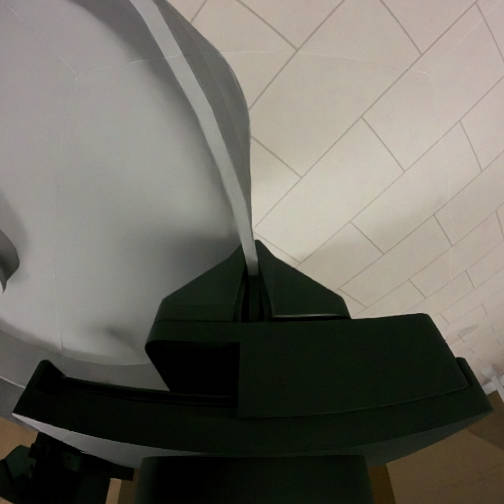

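Emit:
execute_actions([
  {"arm1":{"joints":{"joint1_rad":0.915,"joint2_rad":2.5,"joint3_rad":1.335,"joint4_rad":-0.25,"joint6_rad":-0.05}},"arm6":{"joints":{"joint1_rad":-1.007,"joint2_rad":2.395,"joint3_rad":1.24,"joint4_rad":-0.262,"joint6_rad":0.213}},"arm2":{"joints":{"joint1_rad":0.762,"joint2_rad":2.37,"joint3_rad":1.62,"joint4_rad":-0.6,"joint6_rad":1.638}},"arm5":{"joints":{"joint2_rad":2.69,"joint3_rad":1.705,"joint4_rad":-0.396,"joint6_rad":-1.826}}},
], cameras=[])

Scene clock: 48.13 s.
Joint torques (N m, as the arm reports them, + toward a larger angle): arm1=[  0.81 -28.2    2.87  -0.49  -0.69   0.12] | arm2=[ -0.92 -31.18  10.6    0.    -0.18   0.11] | arm3=[-0.81 -6.12  6.07 -0.47  0.24  0.08] | arm4=[-0.56 -5.19  7.61 -0.56  0.    0.  ] | arm5=[  2.39 -42.18   6.23   0.03  -0.1    0.13] | arm6=[  0.13 -32.81   3.19  -0.78   0.69  -0.08]
arm1.joint_positions: joint1_rad=+0.919 joint2_rad=+2.649 joint3_rad=+1.324 joint4_rad=-0.240 joint5_rad=+0.017 joint6_rad=-0.052 gripper_m=+0.002
arm1.joint_status: joint2_rad time_out (moved -0.005 of -0.154); the others done
arm1.on_its_own: joint2_rad reads +2.649 and still pushes toward +2.500 since a time_out
arm1.hand: x=+0.7601 y=+0.1187 z=+0.3355 quat_wxyz=(+0.000, -0.357, -0.934, +0.007) (m; scene frame)
arm2.joint_positions: joint1_rad=+0.762 joint2_rad=+2.537 joint3_rad=+1.567 joint4_rad=-0.588 joint5_rad=+0.004 joint6_rad=+1.632 gripper_m=+0.003
arm2.joint_status: joint2_rad time_out (moved -0.006 of -0.173); the others done
arm2.on_its_own: joint2_rad reads +2.537 and still pushes toward +2.370 since a time_out
arm2.hand: x=+0.4814 y=+0.1149 z=+0.3328 quat_wxyz=(-0.004, -0.908, -0.419, -0.002) (m; scene frame)
arm3.joint_positions: joint1_rad=-1.195 joint2_rad=+1.487 joint3_rad=+0.806 joint4_rad=-1.230 joint5_rad=+0.189 joint6_rad=+0.489 gripper_m=+0.095
arm3.joint_status: not commanded
arm3.hand: x=-0.7136 y=+0.4830 z=+0.7044 quat_wxyz=(+0.152, -0.975, +0.099, -0.128) (m; scene frame)
arm4.joint_positions: joint1_rad=-2.702 joint2_rad=+1.492 joint3_rad=+0.897 joint4_rad=-1.417 joint5_rad=-0.045 joint6_rad=-0.500 gripper_m=+0.094
arm4.joint_status: not commanded
arm4.hand: x=-0.6170 y=-0.4993 z=+0.6801 quat_wxyz=(+0.073, -0.551, -0.806, -0.205) (m; scene frame)
arm5.joint_positions: joint1_rad=-0.837 joint2_rad=+2.851 joint3_rad=+1.681 joint4_rad=-0.394 joint5_rad=+0.001 joint6_rad=-1.833 gripper_m=+0.003
arm5.joint_status: joint2_rad time_out (moved -0.006 of -0.167); the others done
arm5.on_its_own: joint2_rad reads +2.851 and still pushes toward +2.690 since a time_out
arm5.hand: x=+0.4869 y=-0.1604 z=+0.3332 quat_wxyz=(-0.004, +0.932, -0.362, +0.000) (m; scene frame)
arm6.joint_positions: joint1_rad=-1.009 joint2_rad=+2.542 joint3_rad=+1.224 joint4_rad=-0.247 joint5_rad=-0.013 joint6_rad=+0.221 gripper_m=+0.002
arm6.joint_status: joint2_rad time_out (moved -0.004 of -0.152); the others done
arm6.on_its_own: joint2_rad reads +2.542 and still pushes toward +2.395 since a time_out
arm6.hand: x=+0.7629 y=-0.1621 z=+0.3317 quat_wxyz=(-0.001, +0.320, -0.947, -0.001) (m; scene frame)
pictures: none
No camera images: the call's "cameras" was empty. Leave "cameras" out to get every camera's image.

Emit:
execute_actions([
  {"arm1":{"joints":{"joint2_rad":2.375,"joint3_rad":1.267,"joint4_rad":-0.302}},"arm6":{"joints":{"joint2_rad":2.268,"joint3_rad":1.183,"joint4_rad":-0.327}},"arm2":{"joints":{"joint2_rad":2.265,"joint3_rad":1.585,"joint4_rad":-0.662}},"arm5":{"joints":{"joint2_rad":2.567,"joint3_rad":1.61,"joint4_rad":-0.417}}},
], cameras=[])

Emit:
execute_actions([
  {"arm1":{"joints":{"joint1_rad":0.743,"joint2_rad":2.16,"joint3_rad":0.988,"joint4_rad":-0.26,"joint6_rad":-0.225}},"arm6":{"joints":{"joint1_rad":-0.819,"joint2_rad":2.045,"joint3_rad":0.945,"joint4_rad":-0.327,"joint6_rad":0.405}},"arm2":{"joints":{"joint1_rad":0.645,"joint2_rad":2.02,"joint3_rad":1.28,"joint4_rad":-0.628,"joint6_rad":1.518}},"arm5":{"joints":{"joint1_rad":-0.722,"joint2_rad":2.34,"joint3_rad":1.221,"joint4_rad":-0.293,"joint6_rad":-1.715}}},
], cameras=[])

Scene clock: 51.83 s.
Joint torques (N m, as the arm reports them, + toward a larger angle): arm1=[  0.62 -27.48   4.24  -0.5   -0.69   0.17] | arm2=[ -0.68 -30.08  11.94   0.11  -0.03   0.16] | arm3=[-0.77 -6.11  6.06 -0.49  0.24  0.08] | arm4=[-0.62 -5.13  7.64 -0.58 -0.01 -0.01] | arm5=[  2.58 -41.72   7.36  -0.33   0.02   0.19] | arm6=[  0.08 -30.94   4.13  -0.52   0.09  -0.09]
arm1.joint_positions: joint1_rad=+0.920 joint2_rad=+2.516 joint3_rad=+1.244 joint4_rad=-0.293 joint5_rad=+0.016 joint6_rad=-0.055 gripper_m=+0.002
arm1.joint_status: joint2_rad time_out (moved -0.133 of -0.274); the others done
arm1.on_its_own: joint2_rad reads +2.516 and still pushes toward +2.375 since a time_out
arm1.hand: x=+0.7608 y=+0.1187 z=+0.3882 quat_wxyz=(+0.000, -0.355, -0.935, +0.007) (m; scene frame)
arm2.joint_positions: joint1_rad=+0.761 joint2_rad=+2.423 joint3_rad=+1.523 joint4_rad=-0.653 joint5_rad=+0.001 joint6_rad=+1.628 gripper_m=+0.003
arm2.joint_status: joint2_rad time_out (moved -0.113 of -0.272); the others done
arm2.on_its_own: joint2_rad reads +2.423 and still pushes toward +2.265 since a time_out
arm2.hand: x=+0.4830 y=+0.1137 z=+0.3869 quat_wxyz=(-0.005, -0.907, -0.421, -0.004) (m; scene frame)
arm3.joint_positions: joint1_rad=-1.195 joint2_rad=+1.487 joint3_rad=+0.806 joint4_rad=-1.230 joint5_rad=+0.189 joint6_rad=+0.489 gripper_m=+0.095
arm3.joint_status: not commanded
arm3.hand: x=-0.7136 y=+0.4830 z=+0.7044 quat_wxyz=(+0.152, -0.975, +0.099, -0.128) (m; scene frame)
arm4.joint_positions: joint1_rad=-2.702 joint2_rad=+1.492 joint3_rad=+0.897 joint4_rad=-1.417 joint5_rad=-0.045 joint6_rad=-0.500 gripper_m=+0.094
arm4.joint_status: not commanded
arm4.hand: x=-0.6170 y=-0.4993 z=+0.6801 quat_wxyz=(+0.073, -0.551, -0.806, -0.205) (m; scene frame)
arm5.joint_positions: joint1_rad=-0.839 joint2_rad=+2.722 joint3_rad=+1.575 joint4_rad=-0.407 joint5_rad=-0.001 joint6_rad=-1.837 gripper_m=+0.003
arm5.joint_status: joint2_rad time_out (moved -0.129 of -0.284); the others done
arm5.on_its_own: joint2_rad reads +2.722 and still pushes toward +2.567 since a time_out
arm5.hand: x=+0.4888 y=-0.1604 z=+0.3855 quat_wxyz=(-0.008, +0.933, -0.361, +0.003) (m; scene frame)
arm6.joint_positions: joint1_rad=-1.008 joint2_rad=+2.411 joint3_rad=+1.163 joint4_rad=-0.320 joint5_rad=+0.000 joint6_rad=+0.222 gripper_m=+0.002
arm6.joint_status: joint2_rad time_out (moved -0.131 of -0.274); the others done
arm6.on_its_own: joint2_rad reads +2.411 and still pushes toward +2.268 since a time_out
arm6.hand: x=+0.7644 y=-0.1618 z=+0.3838 quat_wxyz=(-0.003, +0.321, -0.947, +0.005) (m; scene frame)
pictures: none
No camera images: the call's "cameras" was empty. Leave "cameras" out to get every camera's image.

not run: a stop came earlier in this reply.

Emit:
execute_actions([
  {"arm1":{"joints":{"joint1_rad":0.743,"joint2_rad":2.16,"joint3_rad":0.988,"joint4_rad":-0.26,"joint6_rad":-0.228}},"arm6":{"joints":{"joint1_rad":-0.819,"joint2_rad":2.04,"joint3_rad":0.945,"joint4_rad":-0.327,"joint6_rad":0.408}},"arm2":{"joints":{"joint1_rad":0.645,"joint2_rad":2.02,"joint3_rad":1.28,"joint4_rad":-0.628,"joint6_rad":1.515}},"arm5":{"joints":{"joint1_rad":-0.722,"joint2_rad":2.34,"joint3_rad":1.221,"joint4_rad":-0.293,"joint6_rad":-1.718}}},
], cameras=[])

Emit:
execute_actions([
  {"arm1":{"joints":{"joint1_rad":0.518,"joint2_rad":1.93,"joint3_rad":0.804,"joint4_rad":-0.315,"joint6_rad":-0.453}},"arm6":{"joints":{"joint1_rad":-0.582,"joint2_rad":1.81,"joint3_rad":0.812,"joint4_rad":-0.428,"joint6_rad":0.645}},"arm2":{"joints":{"joint1_rad":0.489,"joint2_rad":1.78,"joint3_rad":1.07,"joint4_rad":-0.675,"joint6_rad":1.359}},"arm5":{"joints":{"joint1_rad":-0.562,"joint2_rad":2.12,"joint3_rad":0.926,"joint4_rad":-0.244,"joint6_rad":-1.558}}},
], cameras=["arm1_cam_wrist","arm2_cam_wrist","arm5_cam_wrist","arm6_cam_wrist"])

Scene clock: 54.53 s.
Joint torques (N m, as the arm reports them, + toward a larger angle): arm1=[  0.83 -23.85   4.43  -0.32  -1.09   0.12] | arm2=[ -0.14 -24.25  12.59   0.44  -0.15   0.17] | arm3=[-0.8  -6.19  6.05 -0.48  0.24  0.08] | arm4=[-0.5  -5.11  7.61 -0.58 -0.03  0.  ] | arm5=[  2.76 -33.8    5.92   0.58  -0.04   0.14] | arm6=[ -2.41 -28.47   3.79  -0.38   0.42  -0.16]
arm1.joint_positions: joint1_rad=+0.748 joint2_rad=+2.284 joint3_rad=+0.957 joint4_rad=-0.256 joint5_rad=+0.026 joint6_rad=-0.229 gripper_m=+0.002
arm1.joint_status: all done
arm1.hand: x=+0.6533 y=+0.1236 z=+0.4577 quat_wxyz=(+0.013, -0.355, -0.935, +0.005) (m; scene frame)
arm2.joint_positions: joint1_rad=+0.640 joint2_rad=+2.138 joint3_rad=+1.207 joint4_rad=-0.631 joint5_rad=+0.003 joint6_rad=+1.503 gripper_m=+0.002
arm2.joint_status: all done
arm2.hand: x=+0.3785 y=+0.1139 z=+0.4651 quat_wxyz=(-0.003, -0.907, -0.422, -0.001) (m; scene frame)
arm3.joint_positions: joint1_rad=-1.195 joint2_rad=+1.487 joint3_rad=+0.806 joint4_rad=-1.230 joint5_rad=+0.189 joint6_rad=+0.489 gripper_m=+0.095
arm3.joint_status: not commanded
arm3.hand: x=-0.7136 y=+0.4830 z=+0.7044 quat_wxyz=(+0.152, -0.975, +0.099, -0.128) (m; scene frame)
arm4.joint_positions: joint1_rad=-2.702 joint2_rad=+1.492 joint3_rad=+0.897 joint4_rad=-1.417 joint5_rad=-0.045 joint6_rad=-0.500 gripper_m=+0.094
arm4.joint_status: not commanded
arm4.hand: x=-0.6170 y=-0.4993 z=+0.6801 quat_wxyz=(+0.073, -0.551, -0.806, -0.205) (m; scene frame)
arm5.joint_positions: joint1_rad=-0.721 joint2_rad=+2.458 joint3_rad=+1.192 joint4_rad=-0.305 joint5_rad=-0.001 joint6_rad=-1.725 gripper_m=+0.003
arm5.joint_status: all done
arm5.hand: x=+0.3858 y=-0.1602 z=+0.4639 quat_wxyz=(-0.001, +0.934, -0.358, -0.003) (m; scene frame)
arm6.joint_positions: joint1_rad=-0.809 joint2_rad=+2.172 joint3_rad=+0.921 joint4_rad=-0.319 joint5_rad=-0.007 joint6_rad=+0.416 gripper_m=+0.002
arm6.joint_status: all done
arm6.hand: x=+0.6578 y=-0.1594 z=+0.4545 quat_wxyz=(+0.000, +0.322, -0.947, +0.003) (m; scene frame)
pictures: none
No camera images: the call's "cameras" was empty. Leave "cameras" out to get every camera's image.

Scene clock: 55.67 s.
Joint torques (N m, as the arm reports them, + toward a larger angle): arm1=[  1.   -20.31   5.72  -0.41  -1.35   0.15] | arm2=[  0.01 -19.8   13.43   0.59  -0.1    0.23] | arm3=[-0.75 -6.13  6.06 -0.48  0.24  0.08] | arm4=[-0.59 -5.16  7.62 -0.58  0.    0.  ] | arm5=[  2.14 -28.11   6.12   0.14  -0.13   0.16] | arm6=[ -1.94 -24.5    6.    -0.72   0.82  -0.18]
arm1.joint_positions: joint1_rad=+0.518 joint2_rad=+2.040 joint3_rad=+0.761 joint4_rad=-0.308 joint5_rad=+0.032 joint6_rad=-0.457 gripper_m=+0.002
arm1.joint_status: all done
arm1.hand: x=+0.5504 y=+0.1255 z=+0.5277 quat_wxyz=(+0.017, -0.355, -0.935, +0.003) (m; scene frame)
arm2.joint_positions: joint1_rad=+0.479 joint2_rad=+1.873 joint3_rad=+0.994 joint4_rad=-0.677 joint5_rad=+0.003 joint6_rad=+1.342 gripper_m=+0.002
arm2.joint_status: all done
arm2.hand: x=+0.2770 y=+0.1126 z=+0.5356 quat_wxyz=(-0.005, -0.906, -0.423, +0.000) (m; scene frame)
arm3.joint_positions: joint1_rad=-1.195 joint2_rad=+1.487 joint3_rad=+0.806 joint4_rad=-1.230 joint5_rad=+0.189 joint6_rad=+0.489 gripper_m=+0.095
arm3.joint_status: not commanded
arm3.hand: x=-0.7136 y=+0.4830 z=+0.7044 quat_wxyz=(+0.152, -0.975, +0.099, -0.128) (m; scene frame)
arm4.joint_positions: joint1_rad=-2.702 joint2_rad=+1.492 joint3_rad=+0.897 joint4_rad=-1.417 joint5_rad=-0.045 joint6_rad=-0.500 gripper_m=+0.094
arm4.joint_status: not commanded
arm4.hand: x=-0.6170 y=-0.4993 z=+0.6801 quat_wxyz=(+0.073, -0.551, -0.806, -0.205) (m; scene frame)
arm5.joint_positions: joint1_rad=-0.562 joint2_rad=+2.211 joint3_rad=+0.888 joint4_rad=-0.243 joint5_rad=+0.001 joint6_rad=-1.563 gripper_m=+0.003
arm5.joint_status: all done
arm5.hand: x=+0.2842 y=-0.1628 z=+0.5347 quat_wxyz=(-0.003, +0.933, -0.360, -0.001) (m; scene frame)
arm6.joint_positions: joint1_rad=-0.566 joint2_rad=+1.923 joint3_rad=+0.776 joint4_rad=-0.425 joint5_rad=-0.015 joint6_rad=+0.659 gripper_m=+0.002
arm6.joint_status: all done
arm6.hand: x=+0.5528 y=-0.1602 z=+0.5261 quat_wxyz=(+0.005, +0.323, -0.947, +0.003) (m; scene frame)
pictures: arm1_cam_wrist, arm2_cam_wrist, arm5_cam_wrist, arm6_cam_wrist
Images, in order (width x height): arm1_cam_wrist 504x504, arm2_cam_wrist 504x504, arm5_cam_wrist 504x504, arm6_cam_wrist 504x504.

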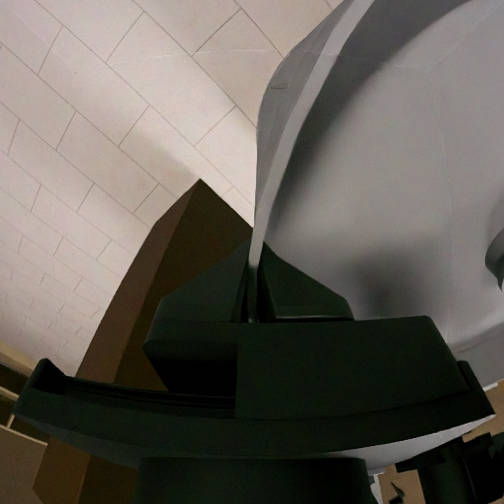

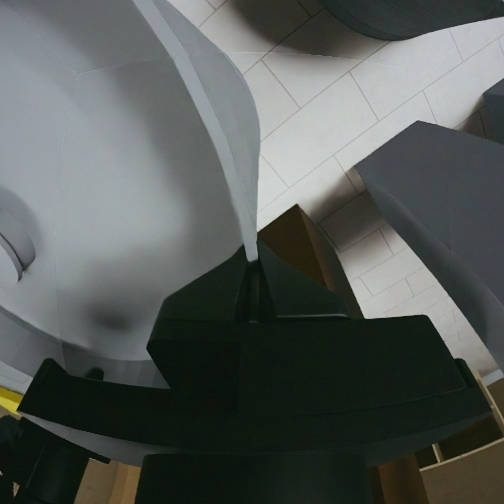

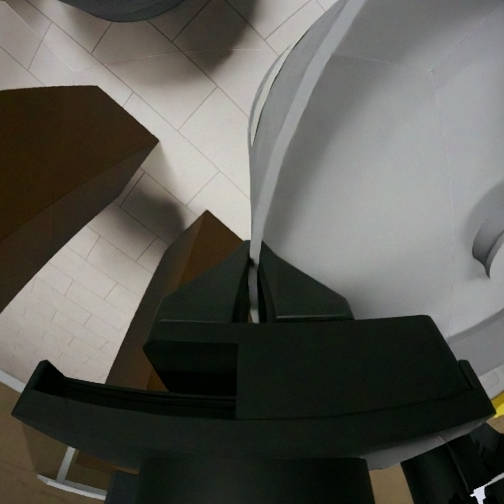

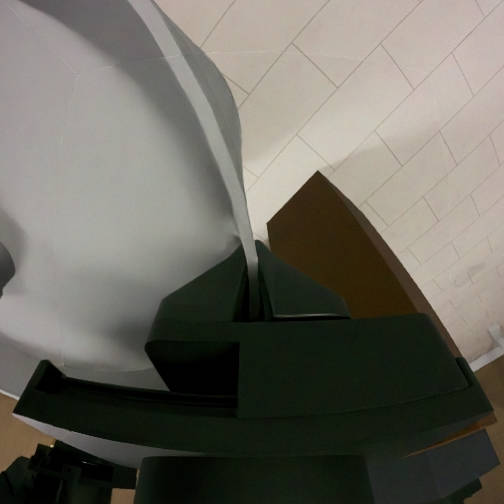

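Emit:
execute_actions([
  {"arm1":{"joints":{"joint1_rad":0.228,"joint2_rad":1.675,"joint3_rad":0.735,"joint4_rad":-0.478,"joint6_rad":-0.745}},"arm6":{"joints":{"joint1_rad":-0.293,"joint2_rad":1.585,"joint3_rad":0.808,"joint4_rad":-0.622,"joint6_rad":0.933}},"arm2":{"joints":{"joint1_rad":0.283,"joint2_rad":1.548,"joint3_rad":0.96,"joint4_rad":-0.809,"joint6_rad":1.15}},"arm5":{"joints":{"joint1_rad":-0.34,"joint2_rad":1.876,"joint3_rad":0.72,"joint4_rad":-0.295,"joint6_rad":-1.338}}},
], cameras=[])

Emit:
execute_actions([
  {"arm1":{"joints":{"joint1_rad":-0.067,"joint2_rad":1.485,"joint3_rad":0.8,"joint4_rad":-0.707,"joint6_rad":-1.04}},"arm6":{"joints":{"joint1_rad":-0.021,"joint2_rad":1.46,"joint3_rad":0.925,"joint4_rad":-0.85,"joint6_rad":1.205}},"arm2":{"joints":{"joint1_rad":0.032,"joint2_rad":1.35,"joint3_rad":0.96,"joint4_rad":-1.003,"joint6_rad":0.9}},"arm5":{"joints":{"joint1_rad":-0.049,"joint2_rad":1.6,"joint3_rad":0.635,"joint4_rad":-0.472,"joint6_rad":-1.047}}},
], cameras=[])

Scene clock: 58.53 s.
Joint torques (N m, as the arm reports them, + toward a larger angle): arm1=[  0.77 -18.16   8.64  -0.45  -1.28   0.1 ] | arm2=[  0.07 -15.51  14.6    0.71  -0.09   0.25] | arm3=[-0.8  -6.1   6.06 -0.48  0.24  0.08] | arm4=[-0.43 -5.08  7.67 -0.63 -0.01  0.  ] | arm5=[  2.3  -23.07   7.09   0.18  -0.11   0.05] | arm6=[ -1.87 -22.47   8.71  -0.09   0.74  -0.16]
arm1.joint_positions: joint1_rad=+0.229 joint2_rad=+1.781 joint3_rad=+0.671 joint4_rad=-0.472 joint5_rad=+0.030 joint6_rad=-0.747 gripper_m=+0.002
arm1.joint_status: all done
arm1.hand: x=+0.4472 y=+0.1273 z=+0.6002 quat_wxyz=(+0.016, -0.355, -0.935, -0.001) (m; scene frame)
arm2.joint_positions: joint1_rad=+0.268 joint2_rad=+1.623 joint3_rad=+0.883 joint4_rad=-0.817 joint5_rad=+0.001 joint6_rad=+1.131 gripper_m=+0.002
arm2.joint_status: all done
arm2.hand: x=+0.1748 y=+0.1115 z=+0.6059 quat_wxyz=(-0.004, -0.906, -0.423, +0.000) (m; scene frame)
arm3.joint_positions: joint1_rad=-1.195 joint2_rad=+1.487 joint3_rad=+0.806 joint4_rad=-1.230 joint5_rad=+0.189 joint6_rad=+0.489 gripper_m=+0.095
arm3.joint_status: not commanded
arm3.hand: x=-0.7136 y=+0.4830 z=+0.7044 quat_wxyz=(+0.152, -0.975, +0.099, -0.128) (m; scene frame)
arm4.joint_positions: joint1_rad=-2.702 joint2_rad=+1.492 joint3_rad=+0.897 joint4_rad=-1.417 joint5_rad=-0.045 joint6_rad=-0.500 gripper_m=+0.094
arm4.joint_status: not commanded
arm4.hand: x=-0.6170 y=-0.4993 z=+0.6801 quat_wxyz=(+0.073, -0.551, -0.806, -0.205) (m; scene frame)
arm5.joint_positions: joint1_rad=-0.337 joint2_rad=+1.950 joint3_rad=+0.678 joint4_rad=-0.296 joint5_rad=+0.001 joint6_rad=-1.340 gripper_m=+0.003
arm5.joint_status: all done
arm5.hand: x=+0.1832 y=-0.1631 z=+0.6040 quat_wxyz=(-0.003, +0.933, -0.359, -0.001) (m; scene frame)
arm6.joint_positions: joint1_rad=-0.279 joint2_rad=+1.696 joint3_rad=+0.753 joint4_rad=-0.629 joint5_rad=-0.013 joint6_rad=+0.945 gripper_m=+0.002
arm6.joint_status: all done
arm6.hand: x=+0.4472 y=-0.1601 z=+0.5997 quat_wxyz=(+0.004, +0.323, -0.946, +0.005) (m; scene frame)
pictures: none
No camera images: the call's "cameras" was empty. Leave "cameras" out to get every camera's image.

Scene clock: 60.77 s.
Joint torques (N m, as the arm reports them, + toward a larger angle): arm1=[  1.15 -15.86  13.7   -1.75  -1.03   0.13] | arm2=[  0.01 -13.42  16.4    0.58   0.03   0.2 ] | arm3=[-0.75 -6.13  6.07 -0.48  0.24  0.08] | arm4=[-0.54 -5.24  7.62 -0.56 -0.01 -0.01] | arm5=[  1.58 -19.55   9.85   0.47  -0.21   0.05] | arm6=[ -2.12 -20.21  14.07  -1.25   0.71  -0.17]
arm1.joint_positions: joint1_rad=-0.068 joint2_rad=+1.577 joint3_rad=+0.694 joint4_rad=-0.673 joint5_rad=+0.023 joint6_rad=-1.041 gripper_m=+0.002
arm1.joint_status: joint3_rad time_out (moved +0.023 of +0.129); the others done
arm1.on_its_own: joint3_rad reads +0.694 and still pushes toward +0.800 since a time_out
arm1.hand: x=+0.3487 y=+0.1294 z=+0.6694 quat_wxyz=(+0.010, -0.357, -0.934, +0.008) (m; scene frame)
arm2.joint_positions: joint1_rad=+0.020 joint2_rad=+1.420 joint3_rad=+0.877 joint4_rad=-1.007 joint5_rad=-0.001 joint6_rad=+0.886 gripper_m=+0.002
arm2.joint_status: all done
arm2.hand: x=+0.0765 y=+0.1115 z=+0.6761 quat_wxyz=(-0.007, -0.907, -0.421, +0.002) (m; scene frame)
arm3.joint_positions: joint1_rad=-1.195 joint2_rad=+1.487 joint3_rad=+0.806 joint4_rad=-1.230 joint5_rad=+0.189 joint6_rad=+0.489 gripper_m=+0.095
arm3.joint_status: not commanded
arm3.hand: x=-0.7136 y=+0.4830 z=+0.7044 quat_wxyz=(+0.152, -0.975, +0.099, -0.128) (m; scene frame)
arm4.joint_positions: joint1_rad=-2.702 joint2_rad=+1.492 joint3_rad=+0.897 joint4_rad=-1.417 joint5_rad=-0.045 joint6_rad=-0.500 gripper_m=+0.094
arm4.joint_status: not commanded
arm4.hand: x=-0.6170 y=-0.4993 z=+0.6801 quat_wxyz=(+0.073, -0.551, -0.806, -0.205) (m; scene frame)
arm5.joint_positions: joint1_rad=-0.047 joint2_rad=+1.671 joint3_rad=+0.582 joint4_rad=-0.478 joint5_rad=+0.004 joint6_rad=-1.045 gripper_m=+0.003
arm5.joint_status: all done
arm5.hand: x=+0.0851 y=-0.1614 z=+0.6743 quat_wxyz=(-0.004, +0.933, -0.361, -0.001) (m; scene frame)
arm6.joint_positions: joint1_rad=-0.006 joint2_rad=+1.543 joint3_rad=+0.825 joint4_rad=-0.822 joint5_rad=-0.014 joint6_rad=+1.223 gripper_m=+0.002
arm6.joint_status: joint3_rad time_out (moved +0.072 of +0.172); the others done
arm6.on_its_own: joint3_rad reads +0.825 and still pushes toward +0.925 since a time_out
arm6.hand: x=+0.3454 y=-0.1634 z=+0.6702 quat_wxyz=(+0.005, +0.321, -0.947, -0.010) (m; scene frame)
pictures: none
No camera images: the call's "cameras" was empty. Leave "cameras" out to get every camera's image.

Half-steps up.

Emit:
execute_actions([
  {"arm1":{"joints":{"joint1_rad":-0.075,"joint2_rad":1.395,"joint3_rad":0.83,"joint4_rad":-0.805}},"arm6":{"joints":{"joint1_rad":-0.01,"joint2_rad":1.39,"joint3_rad":0.97,"joint4_rad":-0.945,"joint6_rad":1.22}},"arm2":{"joints":{"joint1_rad":0.024,"joint2_rad":1.305,"joint3_rad":1.02,"joint4_rad":-1.105,"joint6_rad":0.89}},"arm5":{"joints":{"joint2_rad":1.49,"joint3_rad":0.665,"joint4_rad":-0.6}}},
], cameras=[])

Scene clock: 64.33 s.
Joint torques (N m, as the arm reports them, + toward a larger angle): arm1=[  0.2  -16.18  14.95  -2.33  -0.66   0.13] | arm2=[ -0.61 -14.25  19.21  -0.69   0.29   0.11] | arm3=[-0.79 -6.12  6.05 -0.48  0.24  0.08] | arm4=[-0.45 -5.05  7.62 -0.58 -0.01 -0.01] | arm5=[  2.49 -20.94  13.04  -1.26  -0.65   0.08] | arm6=[ -0.33 -19.79  15.63  -0.91   0.55  -0.08]
arm1.joint_positions: joint1_rad=-0.068 joint2_rad=+1.498 joint3_rad=+0.712 joint4_rad=-0.758 joint5_rad=+0.013 joint6_rad=-1.041 gripper_m=+0.002
arm1.joint_status: joint3_rad time_out (moved +0.018 of +0.136); the others done
arm1.on_its_own: joint3_rad reads +0.712 and still pushes toward +0.825 since a time_out
arm1.hand: x=+0.3502 y=+0.1285 z=+0.6985 quat_wxyz=(+0.004, -0.357, -0.934, +0.013) (m; scene frame)
arm2.joint_positions: joint1_rad=+0.020 joint2_rad=+1.387 joint3_rad=+0.909 joint4_rad=-1.070 joint5_rad=-0.007 joint6_rad=+0.886 gripper_m=+0.002
arm2.joint_status: joint3_rad time_out (moved +0.032 of +0.143); the others done
arm2.on_its_own: joint3_rad reads +0.909 and still pushes toward +1.020 since a time_out
arm2.hand: x=+0.0775 y=+0.1115 z=+0.6982 quat_wxyz=(-0.010, -0.907, -0.421, -0.001) (m; scene frame)
arm3.joint_positions: joint1_rad=-1.195 joint2_rad=+1.487 joint3_rad=+0.806 joint4_rad=-1.230 joint5_rad=+0.189 joint6_rad=+0.489 gripper_m=+0.095
arm3.joint_status: not commanded
arm3.hand: x=-0.7136 y=+0.4830 z=+0.7044 quat_wxyz=(+0.152, -0.975, +0.099, -0.128) (m; scene frame)
arm4.joint_positions: joint1_rad=-2.702 joint2_rad=+1.492 joint3_rad=+0.897 joint4_rad=-1.417 joint5_rad=-0.045 joint6_rad=-0.500 gripper_m=+0.094
arm4.joint_status: not commanded
arm4.hand: x=-0.6170 y=-0.4993 z=+0.6801 quat_wxyz=(+0.073, -0.551, -0.806, -0.205) (m; scene frame)
arm5.joint_positions: joint1_rad=-0.047 joint2_rad=+1.579 joint3_rad=+0.585 joint4_rad=-0.565 joint5_rad=+0.012 joint6_rad=-1.048 gripper_m=+0.003
arm5.joint_status: all done
arm5.hand: x=+0.0864 y=-0.1632 z=+0.7006 quat_wxyz=(-0.008, +0.933, -0.360, +0.003) (m; scene frame)
arm6.joint_positions: joint1_rad=-0.006 joint2_rad=+1.475 joint3_rad=+0.856 joint4_rad=-0.920 joint5_rad=-0.008 joint6_rad=+1.223 gripper_m=+0.002
arm6.joint_status: joint3_rad time_out (moved +0.030 of +0.145); the others done
arm6.on_its_own: joint3_rad reads +0.856 and still pushes toward +0.968 since a time_out
arm6.hand: x=+0.3470 y=-0.1651 z=+0.7026 quat_wxyz=(+0.001, +0.321, -0.947, -0.010) (m; scene frame)
pictures: none
No camera images: the call's "cameras" was empty. Leave "cameras" out to get every camera's image.


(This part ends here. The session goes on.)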